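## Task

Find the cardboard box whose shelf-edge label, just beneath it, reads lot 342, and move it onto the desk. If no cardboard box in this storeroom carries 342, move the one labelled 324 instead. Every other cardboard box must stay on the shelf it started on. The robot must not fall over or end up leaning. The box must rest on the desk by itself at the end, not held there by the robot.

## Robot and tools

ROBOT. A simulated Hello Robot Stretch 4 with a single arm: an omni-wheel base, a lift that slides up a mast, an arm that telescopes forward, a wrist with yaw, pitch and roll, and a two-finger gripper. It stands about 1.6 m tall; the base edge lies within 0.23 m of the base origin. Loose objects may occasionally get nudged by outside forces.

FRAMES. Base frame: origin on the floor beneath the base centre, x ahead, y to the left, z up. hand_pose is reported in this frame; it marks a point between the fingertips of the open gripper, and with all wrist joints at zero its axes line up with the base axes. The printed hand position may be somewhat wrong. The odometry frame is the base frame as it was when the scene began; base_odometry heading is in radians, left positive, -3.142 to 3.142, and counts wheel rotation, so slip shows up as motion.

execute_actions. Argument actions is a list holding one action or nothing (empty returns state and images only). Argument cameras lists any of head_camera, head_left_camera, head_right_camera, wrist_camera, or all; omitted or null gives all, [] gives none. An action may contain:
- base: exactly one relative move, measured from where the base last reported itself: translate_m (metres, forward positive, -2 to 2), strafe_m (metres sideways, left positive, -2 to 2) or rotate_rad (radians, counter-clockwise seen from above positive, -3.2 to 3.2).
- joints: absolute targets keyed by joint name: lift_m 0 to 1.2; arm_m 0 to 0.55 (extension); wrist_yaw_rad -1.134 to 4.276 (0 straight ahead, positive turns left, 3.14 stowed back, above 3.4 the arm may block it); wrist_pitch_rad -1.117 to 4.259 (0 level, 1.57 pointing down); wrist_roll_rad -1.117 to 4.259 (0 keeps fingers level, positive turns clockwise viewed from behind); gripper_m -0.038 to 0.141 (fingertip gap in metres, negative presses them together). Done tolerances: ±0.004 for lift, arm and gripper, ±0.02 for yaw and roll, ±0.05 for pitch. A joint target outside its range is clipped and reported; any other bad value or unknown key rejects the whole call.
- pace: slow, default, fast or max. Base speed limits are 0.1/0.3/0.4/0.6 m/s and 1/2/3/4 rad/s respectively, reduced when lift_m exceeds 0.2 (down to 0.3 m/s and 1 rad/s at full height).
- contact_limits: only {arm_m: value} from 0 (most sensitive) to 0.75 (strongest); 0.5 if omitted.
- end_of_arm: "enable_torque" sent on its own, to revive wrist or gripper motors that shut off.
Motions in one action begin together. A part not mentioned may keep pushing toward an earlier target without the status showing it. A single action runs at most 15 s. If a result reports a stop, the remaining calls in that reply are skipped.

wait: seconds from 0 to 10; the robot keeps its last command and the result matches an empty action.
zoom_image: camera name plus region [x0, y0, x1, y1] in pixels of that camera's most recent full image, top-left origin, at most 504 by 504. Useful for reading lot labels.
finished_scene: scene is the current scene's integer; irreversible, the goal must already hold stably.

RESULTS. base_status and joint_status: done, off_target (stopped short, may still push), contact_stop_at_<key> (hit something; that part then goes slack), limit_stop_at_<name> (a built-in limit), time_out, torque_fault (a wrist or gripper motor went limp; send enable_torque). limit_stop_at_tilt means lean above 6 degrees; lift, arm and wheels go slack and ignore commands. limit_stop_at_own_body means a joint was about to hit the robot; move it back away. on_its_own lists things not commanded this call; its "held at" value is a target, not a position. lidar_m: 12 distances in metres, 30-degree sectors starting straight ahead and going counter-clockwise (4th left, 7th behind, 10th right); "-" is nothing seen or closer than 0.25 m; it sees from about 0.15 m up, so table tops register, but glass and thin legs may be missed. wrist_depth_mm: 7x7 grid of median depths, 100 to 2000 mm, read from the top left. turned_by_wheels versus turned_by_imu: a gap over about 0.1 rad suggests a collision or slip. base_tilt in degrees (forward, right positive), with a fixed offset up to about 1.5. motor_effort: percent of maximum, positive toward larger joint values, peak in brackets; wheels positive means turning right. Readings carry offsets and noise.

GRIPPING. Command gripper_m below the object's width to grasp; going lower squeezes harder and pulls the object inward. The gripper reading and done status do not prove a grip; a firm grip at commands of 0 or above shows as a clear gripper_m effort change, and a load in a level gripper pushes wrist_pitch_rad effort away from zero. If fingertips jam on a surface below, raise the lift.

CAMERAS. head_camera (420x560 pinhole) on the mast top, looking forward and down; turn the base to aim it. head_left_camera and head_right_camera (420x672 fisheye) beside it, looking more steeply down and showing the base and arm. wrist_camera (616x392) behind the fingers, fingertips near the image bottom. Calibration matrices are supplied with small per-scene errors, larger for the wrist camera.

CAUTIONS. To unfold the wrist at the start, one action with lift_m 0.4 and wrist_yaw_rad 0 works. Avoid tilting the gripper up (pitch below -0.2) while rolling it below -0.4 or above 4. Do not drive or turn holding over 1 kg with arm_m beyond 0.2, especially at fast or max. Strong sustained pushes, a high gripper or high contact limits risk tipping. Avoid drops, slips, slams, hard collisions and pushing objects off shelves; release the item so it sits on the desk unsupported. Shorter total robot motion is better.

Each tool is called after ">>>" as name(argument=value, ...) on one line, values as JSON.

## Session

>>> execute_actions(actions=[])

Scene clock: 0.00 s.
base_odometry: x=+0.000 y=+0.000 heading=+0.000 (m, m, rad; odometry frame)
turned_by_wheels: +0.000 (rad since the last result)
turned_by_imu: +0.000 (rad since the last result)
base_tilt: forward=+0.2 right=-0.4 (deg)
lidar_m: 2.36 1.26 0.82 0.75 0.75 1.93 1.89 1.26 0.80 0.70 0.73 0.92
base_status: not commanded
joint_positions: lift_m=+0.285 arm_m=-0.001 wrist_yaw_rad=+3.106 wrist_pitch_rad=+0.004 wrist_roll_rad=-0.007 gripper_m=+0.057
joint_status: not commanded
motor_effort: lift_m=+19 arm_m=-1 wrist_yaw_rad=-1 wrist_pitch_rad=-7 wrist_roll_rad=-1 gripper_m=-2 wheel_0=+0 wheel_1=+0 wheel_2=+0 (%)
hand_pose: x=-0.1151 y=+0.0977 z=+0.4621 quat_wxyz=(+0.018, -0.002, -0.003, +1.000) (m; base frame)
wrist_depth_mm: - 141 - - - - 1708 / - 141 - - - - 1708 / - 127 206 - - - 1708 / 109 139 257 - - - 1708 / 138 - - - - - 1708 / 1661 1921 214 1983 220 1983 1618 / 1229 1182 1182 160 1182 1229 1229
pictures: head_camera, head_left_camera, head_right_camera, wrist_camera
camera_calibration (this result's frames):
wrist_camera: T_world_to_cam=[[0.0694561, 0.997575, 0.00439268, -0.0944534], [-0.0360026, 0.00690707, -0.999328, 0.524997], [-0.996935, 0.0692512, 0.036395, 0.0855222], [0, 0, 0, 1]] pos_world=[0.110722, 0.0846756, 0.521946]
Images, in order (width x height): head_camera 420x560, head_left_camera 420x672, head_right_camera 420x672, wrist_camera 616x392.

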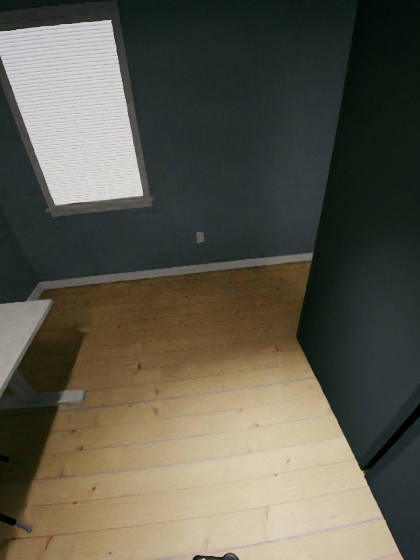

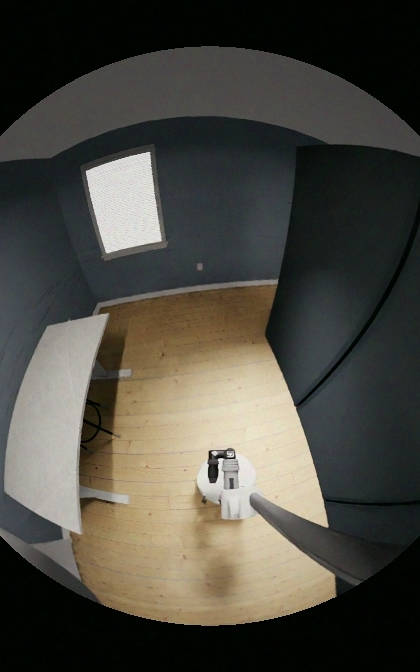

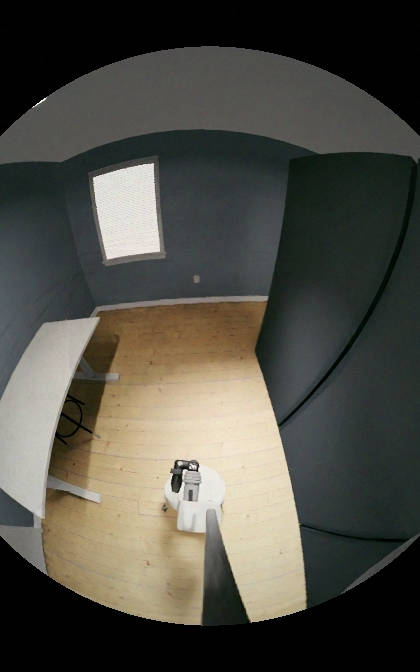

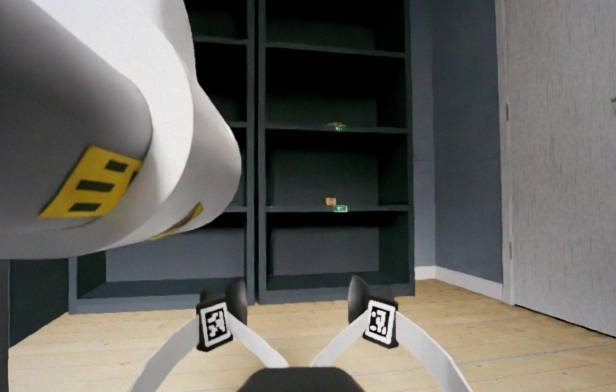

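Same layout; I'll read the front shelves first.

>>> execute_actions(actions=[{"base":{"rotate_rad":-2.97},"joints":{"lift_m":0.4},"pace":"fast"}], cameras=[])

>>> execute_actions(actions=[{"base":{"translate_m":0.65},"joints":{"lift_m":0.47,"wrist_yaw_rad":0,"gripper_m":0.0},"pace":"fast"}], cameras=["wrist_camera","head_camera"])

Scene clock: 3.23 s.
base_odometry: x=+0.000 y=+0.000 heading=-2.970 (m, m, rad; odometry frame)
turned_by_wheels: -2.970 (rad since the last result)
turned_by_imu: -2.996 (rad since the last result)
base_tilt: forward=+0.2 right=-0.5 (deg)
lidar_m: 1.88 1.02 0.74 0.72 0.77 1.08 2.37 1.04 0.75 0.74 0.79 1.94
base_status: done
joint_positions: lift_m=+0.400 arm_m=-0.001 wrist_yaw_rad=+3.106 wrist_pitch_rad=+0.004 wrist_roll_rad=-0.007 gripper_m=+0.057
joint_status: all done
motor_effort: lift_m=+21(23) arm_m=-1(1) wrist_yaw_rad=+0(1) wrist_pitch_rad=-8(8) wrist_roll_rad=-1(1) gripper_m=-3(4) wheel_0=+0(7) wheel_1=-2(11) wheel_2=-2(8) (%)
hand_pose: x=-0.1151 y=+0.0978 z=+0.5769 quat_wxyz=(+0.018, -0.002, -0.003, +1.000) (m; base frame)
wrist_depth_mm: - 141 - - - 1336 931 / - 140 - - - 1308 917 / - 127 206 - - 1336 917 / 109 139 257 - - 1308 904 / 138 - - - - 1336 931 / - - 213 - 220 1336 917 / 1618 1430 1430 160 1430 1255 931
pictures: none
No camera images: the call's "cameras" was empty. Leave "cameras" out to get every camera's image.

Scene clock: 6.13 s.
base_odometry: x=-0.641 y=-0.111 heading=-2.970 (m, m, rad; odometry frame)
turned_by_wheels: +0.000 (rad since the last result)
turned_by_imu: -0.003 (rad since the last result)
base_tilt: forward=+0.2 right=-0.2 (deg)
lidar_m: 1.23 0.99 0.73 0.69 0.73 1.06 3.03 1.10 0.88 1.51 1.63 1.26
base_status: done
joint_positions: lift_m=+0.470 arm_m=-0.001 wrist_yaw_rad=+0.001 wrist_pitch_rad=+0.004 wrist_roll_rad=-0.007 gripper_m=+0.000
joint_status: all done
motor_effort: lift_m=+21(24) arm_m=-1(1) wrist_yaw_rad=-2(7) wrist_pitch_rad=-8(6) wrist_roll_rad=+0(0) gripper_m=-5(7) wheel_0=-1(7) wheel_1=-1(5) wheel_2=+1(11) (%)
hand_pose: x=+0.4586 y=-0.0873 z=+0.6469 quat_wxyz=(+1.000, -0.003, +0.002, +0.000) (m; base frame)
wrist_depth_mm: 1078 1397 1499 1499 1366 1499 1430 / 1060 1430 1499 1499 1078 1499 1464 / 1078 1336 1464 1464 1098 1537 1397 / 1078 1499 1537 1537 1499 1499 1499 / 1060 1366 1397 1366 1098 1366 1336 / 1060 1464 1499 206 1499 1464 1499 / 1078 1336 741 186 172 1464 1366
pictures: head_camera, wrist_camera
camera_calibration (this result's frames):
wrist_camera: T_world_to_cam=[[-0.032953, -0.999447, 0.00439542, -0.0778513], [0.0362218, -0.00558918, -0.999328, 0.697326], [0.9988, -0.0327717, 0.036386, -0.260588], [0, 0, 0, 1]] pos_world=[0.232452, -0.0824507, 0.706682]
Images, in order (width x height): head_camera 420x560, wrist_camera 616x392.

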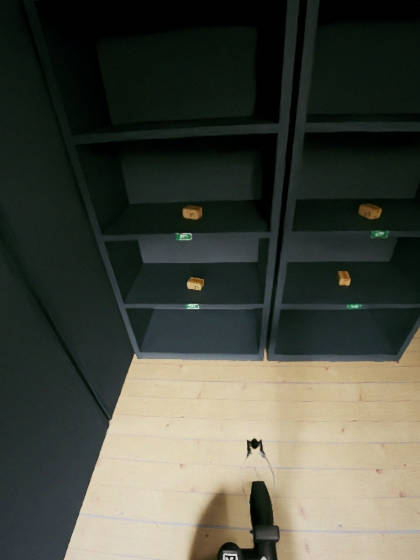

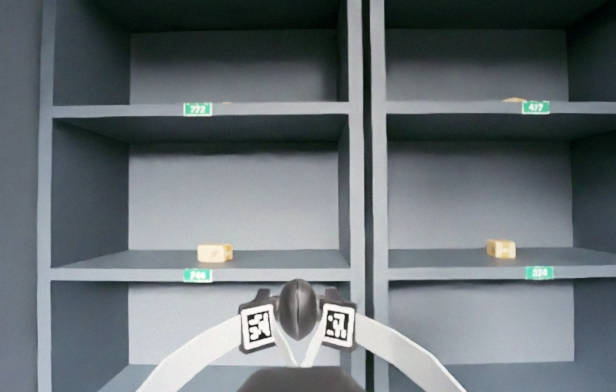

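>>> execute_actions(actions=[{"joints":{"arm_m":0.3},"base":{"strafe_m":-0.17},"pace":"fast"}], cameras=["wrist_camera"])

Scene clock: 8.47 s.
base_odometry: x=-0.670 y=+0.057 heading=-2.970 (m, m, rad; odometry frame)
turned_by_wheels: +0.000 (rad since the last result)
turned_by_imu: -0.001 (rad since the last result)
base_tilt: forward=+0.2 right=-0.3 (deg)
lidar_m: 1.23 1.21 0.88 0.86 0.93 1.28 3.04 0.84 0.72 1.35 1.43 1.26
base_status: done
joint_positions: lift_m=+0.470 arm_m=+0.299 wrist_yaw_rad=+0.000 wrist_pitch_rad=+0.004 wrist_roll_rad=-0.007 gripper_m=+0.000
joint_status: all done
motor_effort: lift_m=+21(21) arm_m=+6(7) wrist_yaw_rad=-1(1) wrist_pitch_rad=-7(6) wrist_roll_rad=+0(1) gripper_m=-5(6) wheel_0=-2(10) wheel_1=+2(11) wheel_2=+0(1) (%)
hand_pose: x=+0.7584 y=-0.0874 z=+0.6469 quat_wxyz=(+1.000, -0.003, +0.002, +0.000) (m; base frame)
wrist_depth_mm: 1229 1182 1205 723 1205 1229 1205 / 842 788 788 750 778 798 788 / 1182 1205 1205 1098 1205 1160 1182 / 1182 1182 1205 1182 1182 1182 1182 / 1182 1205 1205 946 1182 1182 1182 / 798 798 715 206 732 778 768 / 1182 1182 683 185 172 1138 1160
pictures: wrist_camera
camera_calibration (this result's frames):
wrist_camera: T_world_to_cam=[[-0.0333817, -0.999433, 0.0043916, -0.0677683], [0.0363289, -0.00560453, -0.999324, 0.686414], [0.998782, -0.0331996, 0.0364954, -0.560085], [0, 0, 0, 1]] pos_world=[0.532204, -0.0824775, 0.706689]
Images, in order (width x height): wrist_camera 616x392.

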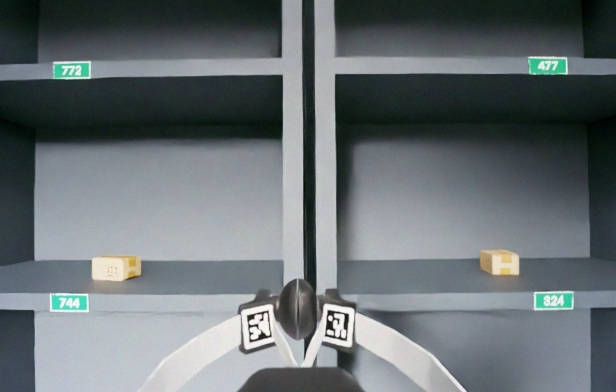

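>>> execute_actions(actions=[{"joints":{"arm_m":0,"lift_m":0.25},"base":{"translate_m":-0.9},"pace":"max"}], cameras=[])

>>> execute_actions(actions=[{"base":{"translate_m":-1.62},"pace":"max"}], cameras=[])

>>> execute_actions(actions=[{"base":{"rotate_rad":-1.58},"pace":"fast"}], cameras=["head_left_camera"])

Scene clock: 13.07 s.
base_odometry: x=+0.217 y=+0.210 heading=-2.971 (m, m, rad; odometry frame)
turned_by_wheels: +0.000 (rad since the last result)
turned_by_imu: +0.001 (rad since the last result)
base_tilt: forward=+0.1 right=-0.2 (deg)
lidar_m: 2.12 1.25 0.94 0.89 0.94 1.35 2.12 0.77 0.58 0.55 0.59 1.98
base_status: done
joint_positions: lift_m=+0.250 arm_m=+0.001 wrist_yaw_rad=+0.000 wrist_pitch_rad=+0.004 wrist_roll_rad=-0.007 gripper_m=+0.000
joint_status: all done
motor_effort: lift_m=+17(20) arm_m=-6(7) wrist_yaw_rad=-1(2) wrist_pitch_rad=-7(8) wrist_roll_rad=+1(0) gripper_m=-4(5) wheel_0=+0(6) wheel_1=+0(2) wheel_2=-2(13) (%)
hand_pose: x=+0.4604 y=-0.0875 z=+0.4272 quat_wxyz=(+1.000, -0.003, +0.002, +0.000) (m; base frame)
wrist_depth_mm: 1499 - - - - - 1921 / 1430 1983 - - - - 1921 / 1430 - - - - - 1808 / 1430 1983 - - - - 1921 / 1499 1921 - - - - 1983 / 1430 1808 1808 205 1808 1756 1708 / 1160 1160 591 185 172 1182 1138
pictures: none
No camera images: the call's "cameras" was empty. Leave "cameras" out to get every camera's image.

Scene clock: 17.40 s.
base_odometry: x=+1.814 y=+0.485 heading=-2.971 (m, m, rad; odometry frame)
turned_by_wheels: +0.000 (rad since the last result)
turned_by_imu: +0.003 (rad since the last result)
base_tilt: forward=+0.3 right=-0.2 (deg)
lidar_m: 3.35 1.34 1.08 1.81 0.73 0.54 0.47 0.52 0.75 1.28 0.86 0.78
base_status: done
joint_positions: lift_m=+0.250 arm_m=+0.001 wrist_yaw_rad=+0.000 wrist_pitch_rad=+0.004 wrist_roll_rad=-0.007 gripper_m=+0.000
joint_status: not commanded
motor_effort: lift_m=+17(17) arm_m=-6(6) wrist_yaw_rad=-1(1) wrist_pitch_rad=-6(8) wrist_roll_rad=+0(1) gripper_m=-5(6) wheel_0=+1(7) wheel_1=-1(2) wheel_2=+0(15) (%)
hand_pose: x=+0.4604 y=-0.0875 z=+0.4272 quat_wxyz=(+1.000, -0.003, +0.002, +0.000) (m; base frame)
wrist_depth_mm: 1576 - - - - - 1863 / 1499 - - - - - 723 / 1537 - - - - 1397 1098 / 1537 - - - - - 1661 / 1537 - - - - - 1863 / 1464 1808 1808 206 1863 1756 1618 / 1182 1182 585 186 172 1160 1138
pictures: none
No camera images: the call's "cameras" was empty. Leave "cameras" out to get every camera's image.

Scene clock: 19.13 s.
base_odometry: x=+1.814 y=+0.485 heading=+1.733 (m, m, rad; odometry frame)
turned_by_wheels: -1.580 (rad since the last result)
turned_by_imu: -1.594 (rad since the last result)
base_tilt: forward=+0.2 right=-0.3 (deg)
lidar_m: 1.28 0.85 0.79 3.34 1.32 1.07 1.84 0.72 0.52 0.49 0.51 0.75
base_status: done
joint_positions: lift_m=+0.250 arm_m=+0.001 wrist_yaw_rad=+0.000 wrist_pitch_rad=+0.004 wrist_roll_rad=-0.007 gripper_m=+0.000
joint_status: not commanded
motor_effort: lift_m=+18(18) arm_m=-6(5) wrist_yaw_rad=-1(1) wrist_pitch_rad=-6(6) wrist_roll_rad=+1(1) gripper_m=-4(5) wheel_0=+1(8) wheel_1=-2(11) wheel_2=+1(10) (%)
hand_pose: x=+0.4604 y=-0.0874 z=+0.4271 quat_wxyz=(+1.000, -0.003, +0.002, +0.000) (m; base frame)
wrist_depth_mm: 1160 1118 1118 1118 1098 991 668 / 1118 1098 1098 1118 1098 1008 699 / 1118 1118 1098 1098 1098 1025 699 / 1138 1098 1098 1098 1078 1008 691 / 1098 1138 1098 1118 1078 1025 699 / 1078 1078 1118 206 1078 1008 699 / 1078 1098 591 186 172 960 699
pictures: head_left_camera
Images, in order (width x height): head_left_camera 420x672.

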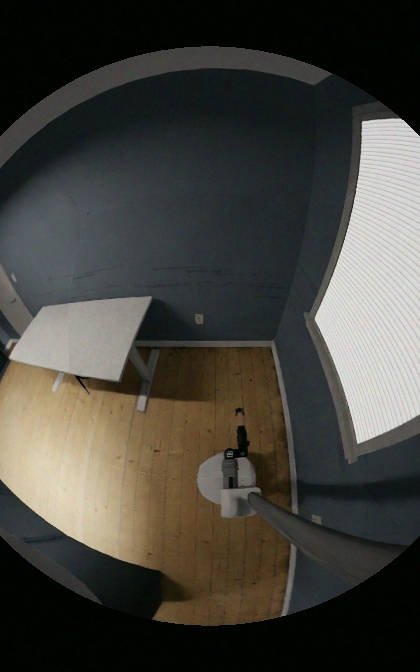

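>>> execute_actions(actions=[{"base":{"translate_m":-2},"pace":"max"}], cameras=["head_left_camera"])

Scene clock: 24.70 s.
base_odometry: x=+2.136 y=-1.489 heading=+1.733 (m, m, rad; odometry frame)
turned_by_wheels: +0.000 (rad since the last result)
turned_by_imu: +0.003 (rad since the last result)
base_tilt: forward=+0.1 right=-0.3 (deg)
lidar_m: 2.09 0.76 0.79 1.55 0.62 0.45 0.43 0.48 0.46 0.44 0.46 0.67
base_status: done
joint_positions: lift_m=+0.250 arm_m=+0.001 wrist_yaw_rad=+0.000 wrist_pitch_rad=+0.004 wrist_roll_rad=-0.007 gripper_m=+0.000
joint_status: not commanded
motor_effort: lift_m=+18(18) arm_m=-6(5) wrist_yaw_rad=-1(1) wrist_pitch_rad=-8(8) wrist_roll_rad=+2(0) gripper_m=-5(5) wheel_0=+0(8) wheel_1=+1(5) wheel_2=-2(15) (%)
hand_pose: x=+0.4604 y=-0.0874 z=+0.4271 quat_wxyz=(+1.000, -0.003, +0.002, +0.000) (m; base frame)
wrist_depth_mm: - - - - 1808 831 574 / - - - - 1863 878 580 / - - - - 1756 866 585 / - - - - 1863 854 585 / - - - - 1863 866 591 / 1756 1756 1808 205 1537 866 591 / 1182 1160 603 185 172 798 591
pictures: head_left_camera
Images, in order (width x height): head_left_camera 420x672.

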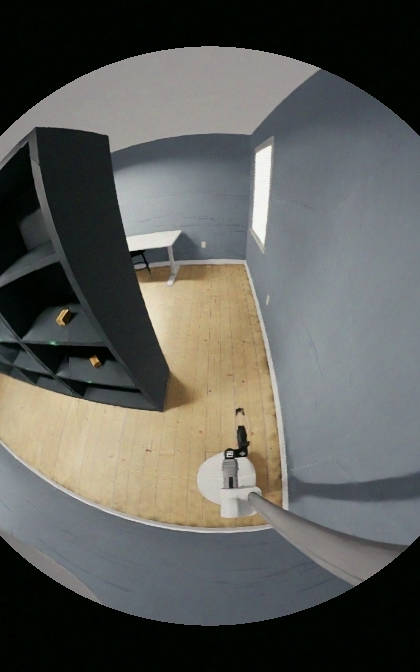

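>>> execute_actions(actions=[{"base":{"translate_m":-0.14},"joints":{"lift_m":0.5,"wrist_yaw_rad":0.5},"pace":"fast"}], cameras=[])

>>> execute_actions(actions=[{"base":{"strafe_m":0.6},"pace":"max"}], cameras=["wrist_camera","head_camera"])

Scene clock: 27.97 s.
base_odometry: x=+2.158 y=-1.627 heading=+1.733 (m, m, rad; odometry frame)
turned_by_wheels: +0.000 (rad since the last result)
turned_by_imu: +0.000 (rad since the last result)
base_tilt: forward=+0.1 right=-0.5 (deg)
lidar_m: 2.09 0.87 1.03 1.06 0.43 0.31 0.29 0.31 0.46 0.44 0.46 0.65
base_status: done
joint_positions: lift_m=+0.500 arm_m=+0.001 wrist_yaw_rad=+0.500 wrist_pitch_rad=+0.004 wrist_roll_rad=-0.007 gripper_m=+0.000
joint_status: all done
motor_effort: lift_m=+21(23) arm_m=-5(6) wrist_yaw_rad=+0(9) wrist_pitch_rad=-6(7) wrist_roll_rad=+0(0) gripper_m=-4(5) wheel_0=+1(5) wheel_1=-1(4) wheel_2=-1(11) (%)
hand_pose: x=+0.4670 y=+0.0615 z=+0.6768 quat_wxyz=(+0.969, -0.004, +0.001, +0.247) (m; base frame)
wrist_depth_mm: 1308 759 904 - - - - / 1281 732 891 - - - - / 1255 723 878 - - - - / 1397 723 878 - - - - / 1308 707 878 - - - - / 960 707 798 205 - - - / 1366 691 469 185 172 1808 1661
pictures: none
No camera images: the call's "cameras" was empty. Leave "cameras" out to get every camera's image.

Scene clock: 30.53 s.
base_odometry: x=+1.566 y=-1.724 heading=+1.733 (m, m, rad; odometry frame)
turned_by_wheels: +0.000 (rad since the last result)
turned_by_imu: +0.001 (rad since the last result)
base_tilt: forward=+0.0 right=-0.2 (deg)
lidar_m: 0.69 0.73 1.03 0.98 0.37 0.28 0.27 0.30 0.42 1.03 1.09 1.54
base_status: done
joint_positions: lift_m=+0.500 arm_m=+0.001 wrist_yaw_rad=+0.500 wrist_pitch_rad=+0.004 wrist_roll_rad=-0.007 gripper_m=+0.000
joint_status: not commanded
motor_effort: lift_m=+19(21) arm_m=-5(5) wrist_yaw_rad=+0(0) wrist_pitch_rad=-5(7) wrist_roll_rad=+2(0) gripper_m=-4(4) wheel_0=+2(10) wheel_1=+0(13) wheel_2=-1(1) (%)
hand_pose: x=+0.4670 y=+0.0615 z=+0.6770 quat_wxyz=(+0.969, -0.004, +0.001, +0.247) (m; base frame)
wrist_depth_mm: 904 991 1205 539 469 424 - / 878 831 676 691 699 580 - / 878 960 1138 1042 917 831 - / 866 991 1182 1042 931 831 - / 854 976 1138 1060 931 831 - / 878 768 723 205 741 603 - / 854 931 366 186 172 402 1708
pictures: head_camera, wrist_camera
camera_calibration (this result's frames):
wrist_camera: T_world_to_cam=[[0.449514, -0.893263, 0.00439588, -0.160856], [0.0344992, 0.0124431, -0.999327, 0.727679], [0.892607, 0.449363, 0.0364102, -0.24527], [0, 0, 0, 1]] pos_world=[0.266133, -0.0425258, 0.736827]
Images, in order (width x height): head_camera 420x560, wrist_camera 616x392.

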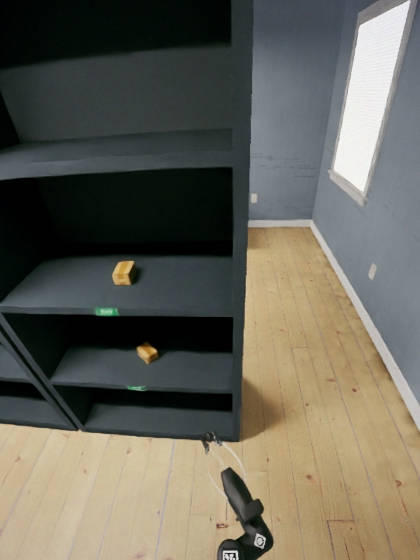

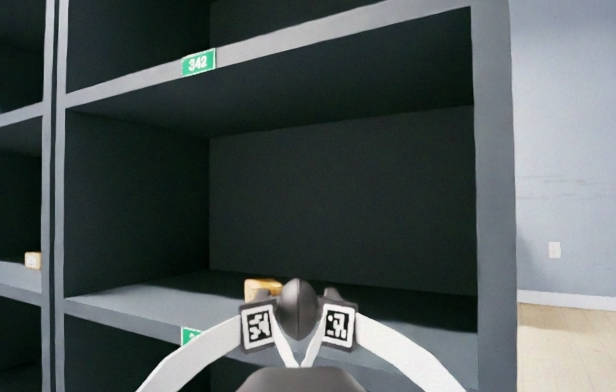

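>>> execute_actions(actions=[{"base":{"translate_m":0.06},"joints":{"lift_m":0.91,"wrist_yaw_rad":0,"wrist_pitch_rad":0.2,"gripper_m":0.12},"pace":"fast"}], cameras=[])

>>> execute_actions(actions=[{"base":{"strafe_m":0.46},"pace":"fast"}], cameras=["wrist_camera","head_camera"])

Scene clock: 33.93 s.
base_odometry: x=+1.556 y=-1.664 heading=+1.733 (m, m, rad; odometry frame)
turned_by_wheels: +0.000 (rad since the last result)
turned_by_imu: -0.001 (rad since the last result)
base_tilt: forward=+0.4 right=-0.3 (deg)
lidar_m: 0.62 0.66 0.94 1.18 0.47 0.35 0.33 0.36 0.53 1.02 1.11 1.56
base_status: done
joint_positions: lift_m=+0.910 arm_m=+0.001 wrist_yaw_rad=+0.000 wrist_pitch_rad=+0.202 wrist_roll_rad=-0.007 gripper_m=+0.120
joint_status: all done
motor_effort: lift_m=+21(23) arm_m=-5(6) wrist_yaw_rad=-1(5) wrist_pitch_rad=-5(9) wrist_roll_rad=+1(1) gripper_m=-1(6) wheel_0=+0(5) wheel_1=-1(5) wheel_2=+1(11) (%)
hand_pose: x=+0.4545 y=-0.0873 z=+1.0302 quat_wxyz=(+0.995, -0.003, +0.101, +0.001) (m; base frame)
wrist_depth_mm: 831 831 820 - - - 1499 / 854 842 831 - - - 1430 / 878 866 842 - - - 1430 / 788 854 723 - - - 1430 / 445 449 436 - - - 1464 / 960 946 931 - 221 - 1537 / 946 931 960 151 1808 1756 1464
pictures: none
No camera images: the call's "cameras" was empty. Leave "cameras" out to get every camera's image.

Scene clock: 36.43 s.
base_odometry: x=+1.102 y=-1.738 heading=+1.733 (m, m, rad; odometry frame)
turned_by_wheels: +0.000 (rad since the last result)
turned_by_imu: +0.000 (rad since the last result)
base_tilt: forward=+0.1 right=-0.5 (deg)
lidar_m: 0.63 0.70 0.99 1.15 0.43 0.33 0.32 0.34 0.49 1.50 1.58 0.67
base_status: done
joint_positions: lift_m=+0.910 arm_m=+0.001 wrist_yaw_rad=+0.000 wrist_pitch_rad=+0.202 wrist_roll_rad=-0.007 gripper_m=+0.120
joint_status: not commanded
motor_effort: lift_m=+21(21) arm_m=-6(6) wrist_yaw_rad=-1(2) wrist_pitch_rad=-7(7) wrist_roll_rad=+1(1) gripper_m=-2(0) wheel_0=+1(10) wheel_1=-1(8) wheel_2=+0(0) (%)
hand_pose: x=+0.4545 y=-0.0874 z=+1.0302 quat_wxyz=(+0.995, -0.003, +0.101, +0.000) (m; base frame)
wrist_depth_mm: 654 831 854 854 854 820 564 / 640 866 854 878 854 842 564 / 647 878 891 866 878 842 580 / 621 831 842 707 854 723 569 / 455 452 452 452 445 449 449 / 640 768 960 946 222 788 569 / 654 820 946 151 946 715 569
pictures: head_camera, wrist_camera
camera_calibration (this result's frames):
wrist_camera: T_world_to_cam=[[-0.0318636, -0.999433, 0.0108944, -0.0869839], [-0.160902, -0.0056285, -0.986954, 1.15739], [0.986456, -0.0332008, -0.160631, -0.0619269], [0, 0, 0, 1]] pos_world=[0.244544, -0.0824762, 1.1333]
Images, in order (width x height): head_camera 420x560, wrist_camera 616x392.

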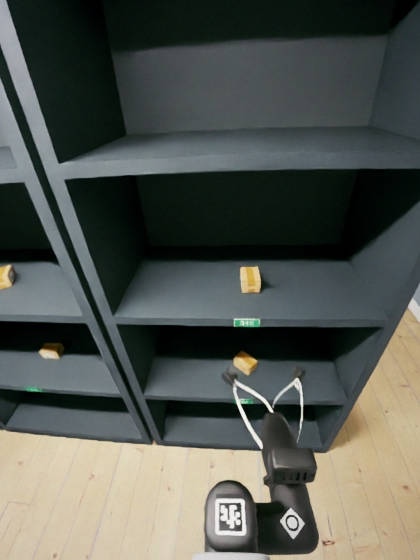

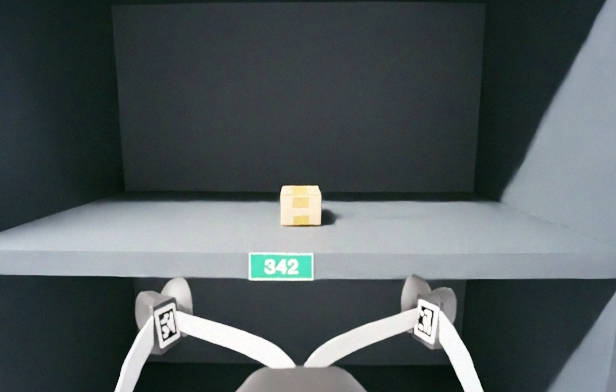

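>>> execute_actions(actions=[{"joints":{"arm_m":0.36,"lift_m":0.9},"pace":"fast"}], cameras=["wrist_camera"])

Scene clock: 38.80 s.
base_odometry: x=+1.102 y=-1.738 heading=+1.733 (m, m, rad; odometry frame)
turned_by_wheels: +0.000 (rad since the last result)
turned_by_imu: +0.000 (rad since the last result)
base_tilt: forward=+0.1 right=-0.4 (deg)
lidar_m: 0.63 0.67 0.96 1.12 0.45 0.32 0.30 0.34 0.49 1.49 1.59 0.66
base_status: not commanded
joint_positions: lift_m=+0.900 arm_m=+0.359 wrist_yaw_rad=+0.000 wrist_pitch_rad=+0.202 wrist_roll_rad=-0.007 gripper_m=+0.120
joint_status: all done
motor_effort: lift_m=+17(18) arm_m=+6(8) wrist_yaw_rad=-2(0) wrist_pitch_rad=-5(7) wrist_roll_rad=+0(1) gripper_m=-2(1) wheel_0=+1(1) wheel_1=-1(1) wheel_2=+0(0) (%)
hand_pose: x=+0.8125 y=-0.0874 z=+1.0205 quat_wxyz=(+0.995, -0.003, +0.101, +0.000) (m; base frame)
wrist_depth_mm: 496 496 496 492 496 488 488 / 508 512 504 508 512 500 504 / 525 525 521 517 521 517 512 / 539 530 535 530 525 530 530 / 407 407 410 254 407 407 404 / 277 263 263 202 204 278 278 / 209 201 202 151 202 200 213
pictures: wrist_camera
camera_calibration (this result's frames):
wrist_camera: T_world_to_cam=[[-0.0318027, -0.999435, 0.0108959, -0.0755067], [-0.160944, -0.00563843, -0.986947, 1.20548], [0.986451, -0.0331412, -0.160674, -0.416545], [0, 0, 0, 1]] pos_world=[0.602516, -0.0824718, 1.12364]
Images, in order (width x height): wrist_camera 616x392.

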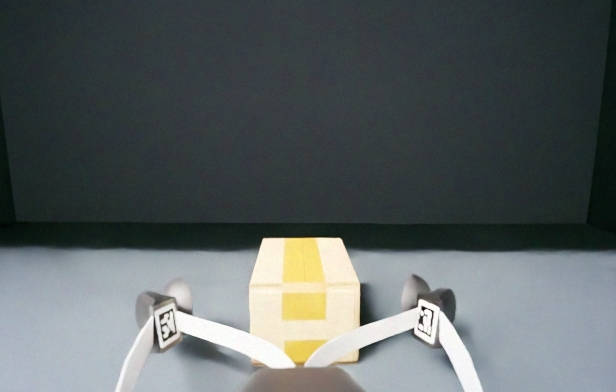

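>>> execute_actions(actions=[{"joints":{"arm_m":0.38,"gripper_m":0.015}}], cameras=[])

>>> execute_actions(actions=[{"joints":{"lift_m":0.94}}], cameras=["wrist_camera"])

>>> execute_actions(actions=[{"joints":{"arm_m":0},"pace":"fast"}], cameras=["wrist_camera"])

Scene clock: 41.90 s.
base_odometry: x=+1.102 y=-1.738 heading=+1.733 (m, m, rad; odometry frame)
turned_by_wheels: +0.000 (rad since the last result)
turned_by_imu: -0.001 (rad since the last result)
base_tilt: forward=+0.2 right=-0.2 (deg)
lidar_m: 0.64 0.68 0.97 1.12 0.45 0.33 0.31 0.33 0.49 1.48 1.59 0.65
base_status: not commanded
joint_positions: lift_m=+0.900 arm_m=+0.379 wrist_yaw_rad=+0.000 wrist_pitch_rad=+0.203 wrist_roll_rad=-0.007 gripper_m=+0.015
joint_status: all done
motor_effort: lift_m=+17(17) arm_m=+6(6) wrist_yaw_rad=-1(1) wrist_pitch_rad=-8(9) wrist_roll_rad=+1(1) gripper_m=-18(19) wheel_0=+1(1) wheel_1=-1(1) wheel_2=+0(0) (%)
hand_pose: x=+0.8324 y=-0.0874 z=+1.0203 quat_wxyz=(+0.995, -0.003, +0.101, +0.000) (m; base frame)
wrist_depth_mm: 480 480 477 473 469 469 473 / 492 488 492 488 480 484 484 / 508 504 500 496 496 496 488 / 517 525 512 512 504 508 504 / 407 404 413 246 404 404 404 / 274 276 182 169 206 277 273 / 209 170 176 169 191 198 213
pictures: none
No camera images: the call's "cameras" was empty. Leave "cameras" out to get every camera's image.

Scene clock: 42.90 s.
base_odometry: x=+1.102 y=-1.738 heading=+1.733 (m, m, rad; odometry frame)
turned_by_wheels: +0.000 (rad since the last result)
turned_by_imu: +0.000 (rad since the last result)
base_tilt: forward=+0.2 right=-0.2 (deg)
lidar_m: 0.64 0.65 0.97 1.11 0.43 0.31 0.32 0.34 0.51 1.48 1.59 0.67
base_status: not commanded
joint_positions: lift_m=+0.940 arm_m=+0.379 wrist_yaw_rad=+0.000 wrist_pitch_rad=+0.203 wrist_roll_rad=-0.007 gripper_m=+0.015
joint_status: all done
motor_effort: lift_m=+22(23) arm_m=+6(6) wrist_yaw_rad=-1(1) wrist_pitch_rad=-10(8) wrist_roll_rad=+1(0) gripper_m=-20(18) wheel_0=+1(1) wheel_1=-1(1) wheel_2=+0(0) (%)
hand_pose: x=+0.8324 y=-0.0874 z=+1.0598 quat_wxyz=(+0.995, -0.003, +0.101, +0.000) (m; base frame)
wrist_depth_mm: 477 477 480 473 473 473 473 / 488 492 484 484 484 484 484 / 504 504 504 500 500 496 496 / 521 521 517 512 512 508 500 / 535 525 525 245 521 517 512 / 357 362 183 168 207 362 357 / 271 169 176 169 249 259 272
pictures: wrist_camera
camera_calibration (this result's frames):
wrist_camera: T_world_to_cam=[[-0.0318731, -0.999432, 0.0109258, -0.0752969], [-0.161864, -0.0056256, -0.986797, 1.2481], [0.986298, -0.0332208, -0.161593, -0.42879], [0, 0, 0, 1]] pos_world=[0.622536, -0.0824776, 1.16315]
Images, in order (width x height): wrist_camera 616x392.

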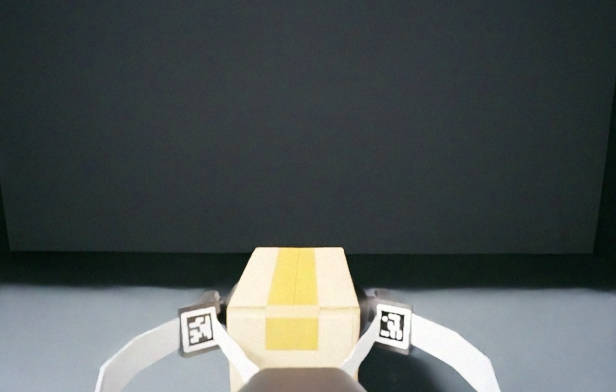

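Scene clock: 44.77 s.
base_odometry: x=+1.102 y=-1.738 heading=+1.733 (m, m, rad; odometry frame)
turned_by_wheels: +0.000 (rad since the last result)
turned_by_imu: +0.000 (rad since the last result)
base_tilt: forward=+0.0 right=-0.3 (deg)
lidar_m: 0.64 0.67 0.97 1.15 0.45 0.34 0.30 0.34 0.48 1.48 1.57 0.67
base_status: not commanded
joint_positions: lift_m=+0.940 arm_m=+0.001 wrist_yaw_rad=+0.000 wrist_pitch_rad=+0.203 wrist_roll_rad=-0.007 gripper_m=+0.015
joint_status: all done
motor_effort: lift_m=+22(22) arm_m=-6(5) wrist_yaw_rad=+0(2) wrist_pitch_rad=-9(10) wrist_roll_rad=+2(0) gripper_m=-19(17) wheel_0=+1(1) wheel_1=-1(1) wheel_2=+0(0) (%)
hand_pose: x=+0.4545 y=-0.0875 z=+1.0597 quat_wxyz=(+0.995, -0.003, +0.101, +0.000) (m; base frame)
wrist_depth_mm: 654 831 842 842 831 768 569 / 634 854 866 842 854 842 574 / 640 891 878 891 878 854 574 / 640 878 904 891 891 778 569 / 535 535 544 244 544 535 512 / 591 778 183 169 206 676 517 / 654 170 177 169 946 723 564
pictures: wrist_camera
camera_calibration (this result's frames):
wrist_camera: T_world_to_cam=[[-0.032213, -0.999421, 0.0109365, -0.0872947], [-0.162196, -0.00556986, -0.986743, 1.18693], [0.986233, -0.0335598, -0.161923, -0.0557057], [0, 0, 0, 1]] pos_world=[0.244643, -0.0825026, 1.16313]
Images, in order (width x height): wrist_camera 616x392.

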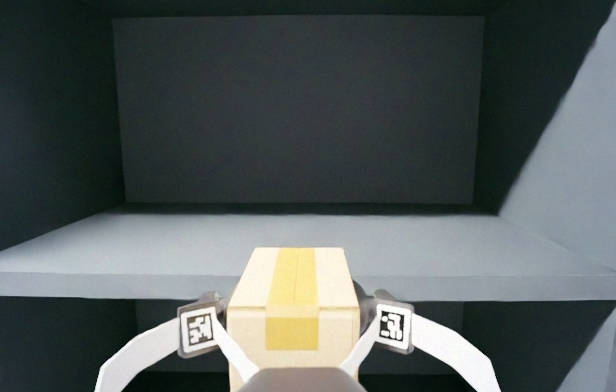

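>>> execute_actions(actions=[{"base":{"strafe_m":-1.05},"joints":{"lift_m":0.74},"pace":"max"}], cameras=[])

>>> execute_actions(actions=[{"base":{"translate_m":2},"pace":"max"}], cameras=["head_camera"])

>>> execute_actions(actions=[{"base":{"strafe_m":1.0},"joints":{"arm_m":0.45},"pace":"max"}], cameras=["wrist_camera","head_camera"])

Scene clock: 50.10 s.
base_odometry: x=+2.139 y=-1.569 heading=+1.733 (m, m, rad; odometry frame)
turned_by_wheels: +0.000 (rad since the last result)
turned_by_imu: -0.001 (rad since the last result)
base_tilt: forward=+0.3 right=-0.2 (deg)
lidar_m: 2.13 0.81 0.92 1.26 0.51 0.37 0.36 0.38 0.46 0.44 0.43 0.69
base_status: done
joint_positions: lift_m=+0.740 arm_m=+0.001 wrist_yaw_rad=+0.000 wrist_pitch_rad=+0.203 wrist_roll_rad=-0.007 gripper_m=+0.015
joint_status: all done
motor_effort: lift_m=+18(19) arm_m=-6(6) wrist_yaw_rad=-1(0) wrist_pitch_rad=-10(12) wrist_roll_rad=-1(1) gripper_m=-17(18) wheel_0=-2(10) wheel_1=+1(13) wheel_2=+0(1) (%)
hand_pose: x=+0.4545 y=-0.0874 z=+0.8600 quat_wxyz=(+0.995, -0.003, +0.101, +0.000) (m; base frame)
wrist_depth_mm: - - - - 1756 866 597 / - - - - 1863 866 597 / - - - - 1983 878 597 / - - - - 1863 878 603 / 891 - - 245 1863 891 591 / 866 - 183 168 206 866 597 / 904 170 177 169 1397 741 591
pictures: none
No camera images: the call's "cameras" was empty. Leave "cameras" out to get every camera's image.

Scene clock: 56.17 s.
base_odometry: x=+1.816 y=+0.405 heading=+1.733 (m, m, rad; odometry frame)
turned_by_wheels: +0.000 (rad since the last result)
turned_by_imu: -0.007 (rad since the last result)
base_tilt: forward=+0.3 right=-0.3 (deg)
lidar_m: 1.37 0.80 0.83 3.06 1.24 1.01 1.91 0.75 0.55 0.50 0.54 0.75
base_status: done
joint_positions: lift_m=+0.740 arm_m=+0.001 wrist_yaw_rad=+0.000 wrist_pitch_rad=+0.203 wrist_roll_rad=-0.007 gripper_m=+0.015
joint_status: not commanded
motor_effort: lift_m=+18(18) arm_m=-6(6) wrist_yaw_rad=-1(1) wrist_pitch_rad=-11(10) wrist_roll_rad=+1(1) gripper_m=-18(18) wheel_0=+0(7) wheel_1=+0(8) wheel_2=+1(11) (%)
hand_pose: x=+0.4545 y=-0.0874 z=+0.8600 quat_wxyz=(+0.995, -0.003, +0.101, +0.000) (m; base frame)
wrist_depth_mm: 1118 1098 1098 1118 1098 1025 691 / 1118 1118 1160 1138 1098 1025 691 / 1160 1138 1160 1160 1182 1042 683 / 1182 1205 1205 1182 1182 1025 683 / 1255 1205 1229 245 1229 1042 715 / 1255 1255 183 168 206 1025 699 / 1336 169 176 169 1308 891 707
pictures: head_camera
Images, in order (width x height): head_camera 420x560.

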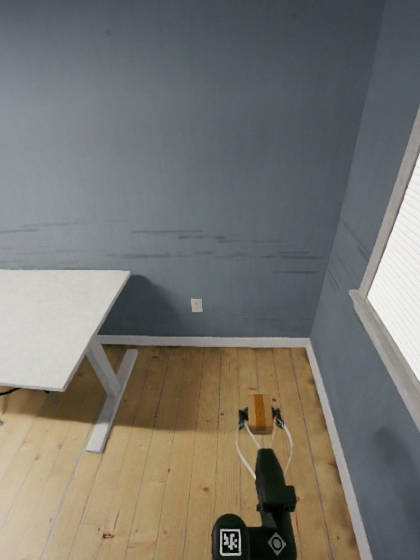

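Scene clock: 59.77 s.
base_odometry: x=+0.829 y=+0.243 heading=+1.733 (m, m, rad; odometry frame)
turned_by_wheels: +0.000 (rad since the last result)
turned_by_imu: -0.001 (rad since the last result)
base_tilt: forward=+0.2 right=-0.4 (deg)
lidar_m: 0.61 0.66 0.96 2.73 1.18 0.86 0.84 0.90 1.58 1.51 1.60 0.63
base_status: done
joint_positions: lift_m=+0.740 arm_m=+0.449 wrist_yaw_rad=+0.000 wrist_pitch_rad=+0.203 wrist_roll_rad=-0.007 gripper_m=+0.015
joint_status: all done
motor_effort: lift_m=+18(18) arm_m=+6(6) wrist_yaw_rad=-2(1) wrist_pitch_rad=-9(10) wrist_roll_rad=+2(1) gripper_m=-18(19) wheel_0=+2(9) wheel_1=-2(11) wheel_2=+1(2) (%)
hand_pose: x=+0.9024 y=-0.0873 z=+0.8601 quat_wxyz=(+0.995, -0.003, +0.101, +0.000) (m; base frame)
wrist_depth_mm: 707 699 707 699 699 691 691 / 732 723 723 723 723 723 715 / 741 750 732 732 741 741 732 / 768 759 759 741 768 759 750 / 768 778 768 245 778 778 778 / 504 517 183 169 206 512 788 / 387 169 177 168 357 364 392
pictures: head_camera, wrist_camera
camera_calibration (this result's frames):
wrist_camera: T_world_to_cam=[[-0.0316748, -0.999438, 0.0109283, -0.0710085], [-0.161938, -0.00565769, -0.986785, 1.06238], [0.986292, -0.033026, -0.161668, -0.530044], [0, 0, 0, 1]] pos_world=[0.692569, -0.0824633, 0.963428]
Images, in order (width x height): head_camera 420x560, wrist_camera 616x392.

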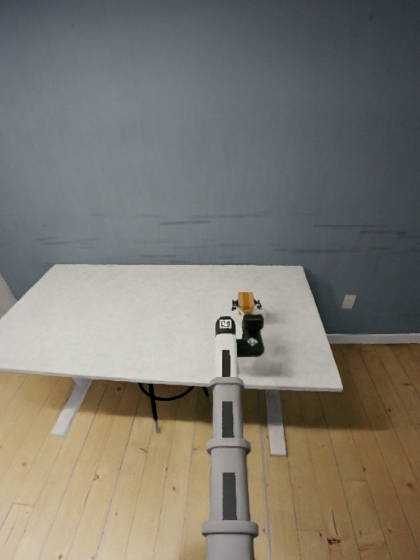

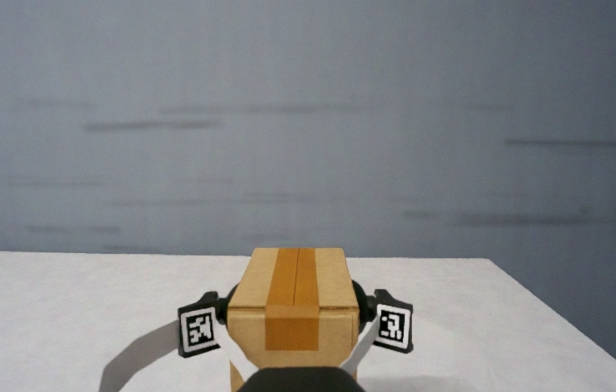

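>>> execute_actions(actions=[{"joints":{"lift_m":0.63}}], cameras=[])

>>> execute_actions(actions=[{"joints":{"gripper_m":0.11}}], cameras=[])

>>> execute_actions(actions=[{"joints":{"arm_m":0.3},"pace":"fast"}], cameras=["wrist_camera"])

Scene clock: 62.37 s.
base_odometry: x=+0.829 y=+0.243 heading=+1.733 (m, m, rad; odometry frame)
turned_by_wheels: +0.000 (rad since the last result)
turned_by_imu: -0.001 (rad since the last result)
base_tilt: forward=+0.1 right=-0.2 (deg)
lidar_m: 0.60 0.66 0.94 2.72 1.17 0.87 0.83 0.90 1.58 1.48 1.61 0.63
base_status: not commanded
joint_positions: lift_m=+0.630 arm_m=+0.449 wrist_yaw_rad=+0.000 wrist_pitch_rad=+0.203 wrist_roll_rad=-0.007 gripper_m=+0.015
joint_status: all done
motor_effort: lift_m=+17(18) arm_m=+6(6) wrist_yaw_rad=-1(2) wrist_pitch_rad=-9(9) wrist_roll_rad=+1(1) gripper_m=-19(19) wheel_0=+1(2) wheel_1=-2(2) wheel_2=+0(1) (%)
hand_pose: x=+0.9024 y=-0.0873 z=+0.7502 quat_wxyz=(+0.995, -0.003, +0.101, +0.000) (m; base frame)
wrist_depth_mm: 715 699 707 699 707 691 699 / 732 723 723 723 715 715 707 / 741 732 741 741 741 732 723 / 750 750 750 750 750 741 750 / 404 407 407 245 410 410 404 / 277 277 183 168 206 276 277 / 209 170 177 169 192 199 214
pictures: none
No camera images: the call's "cameras" was empty. Leave "cameras" out to get every camera's image.

Scene clock: 64.13 s.
base_odometry: x=+0.829 y=+0.243 heading=+1.733 (m, m, rad; odometry frame)
turned_by_wheels: +0.000 (rad since the last result)
turned_by_imu: +0.000 (rad since the last result)
base_tilt: forward=+0.1 right=-0.4 (deg)
lidar_m: 0.61 0.64 0.93 2.73 1.16 0.87 0.85 0.88 1.58 1.50 1.61 0.62
base_status: not commanded
joint_positions: lift_m=+0.630 arm_m=+0.449 wrist_yaw_rad=+0.000 wrist_pitch_rad=+0.203 wrist_roll_rad=-0.007 gripper_m=+0.110
joint_status: all done
motor_effort: lift_m=+17(17) arm_m=+6(6) wrist_yaw_rad=-2(2) wrist_pitch_rad=-8(8) wrist_roll_rad=-1(1) gripper_m=-2(23) wheel_0=+2(2) wheel_1=-2(2) wheel_2=+0(0) (%)
hand_pose: x=+0.9025 y=-0.0873 z=+0.7504 quat_wxyz=(+0.995, -0.003, +0.101, +0.000) (m; base frame)
wrist_depth_mm: 707 715 707 699 707 699 699 / 723 723 699 723 715 723 707 / 750 741 741 723 741 750 741 / 759 750 750 750 759 750 759 / 410 413 410 253 413 410 407 / 277 263 200 182 217 278 278 / 210 201 197 152 202 201 216
pictures: none
No camera images: the call's "cameras" was empty. Leave "cameras" out to get every camera's image.

Scene clock: 65.43 s.
base_odometry: x=+0.829 y=+0.243 heading=+1.733 (m, m, rad; odometry frame)
turned_by_wheels: +0.000 (rad since the last result)
turned_by_imu: +0.000 (rad since the last result)
base_tilt: forward=+0.3 right=-0.4 (deg)
lidar_m: 0.61 0.65 0.94 2.71 1.17 0.86 0.84 0.89 1.59 1.50 1.61 0.61
base_status: not commanded
joint_positions: lift_m=+0.630 arm_m=+0.301 wrist_yaw_rad=+0.000 wrist_pitch_rad=+0.202 wrist_roll_rad=-0.007 gripper_m=+0.110
joint_status: all done
motor_effort: lift_m=+17(17) arm_m=-6(6) wrist_yaw_rad=+0(2) wrist_pitch_rad=-7(8) wrist_roll_rad=-1(1) gripper_m=+0(1) wheel_0=+2(2) wheel_1=-2(2) wheel_2=+0(1) (%)
hand_pose: x=+0.7545 y=-0.0875 z=+0.7505 quat_wxyz=(+0.995, -0.003, +0.101, +0.000) (m; base frame)
wrist_depth_mm: 842 842 831 842 842 842 842 / 866 878 854 854 878 854 842 / 891 891 891 891 891 866 878 / 768 778 768 768 759 891 904 / 407 413 413 334 407 413 407 / 278 265 266 281 216 278 279 / 210 201 203 153 203 202 216
pictures: wrist_camera
camera_calibration (this result's frames):
wrist_camera: T_world_to_cam=[[-0.0321034, -0.999425, 0.0109038, -0.0742715], [-0.161195, -0.00558937, -0.986907, 0.929773], [0.9864, -0.0334407, -0.160923, -0.402561], [0, 0, 0, 1]] pos_world=[0.544577, -0.0824938, 0.853628]
Images, in order (width x height): wrist_camera 616x392.

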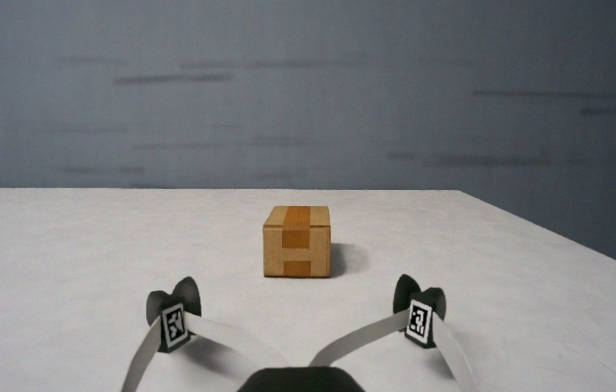

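>>> finished_scene(scene=2)

The scene is finished: the task was done.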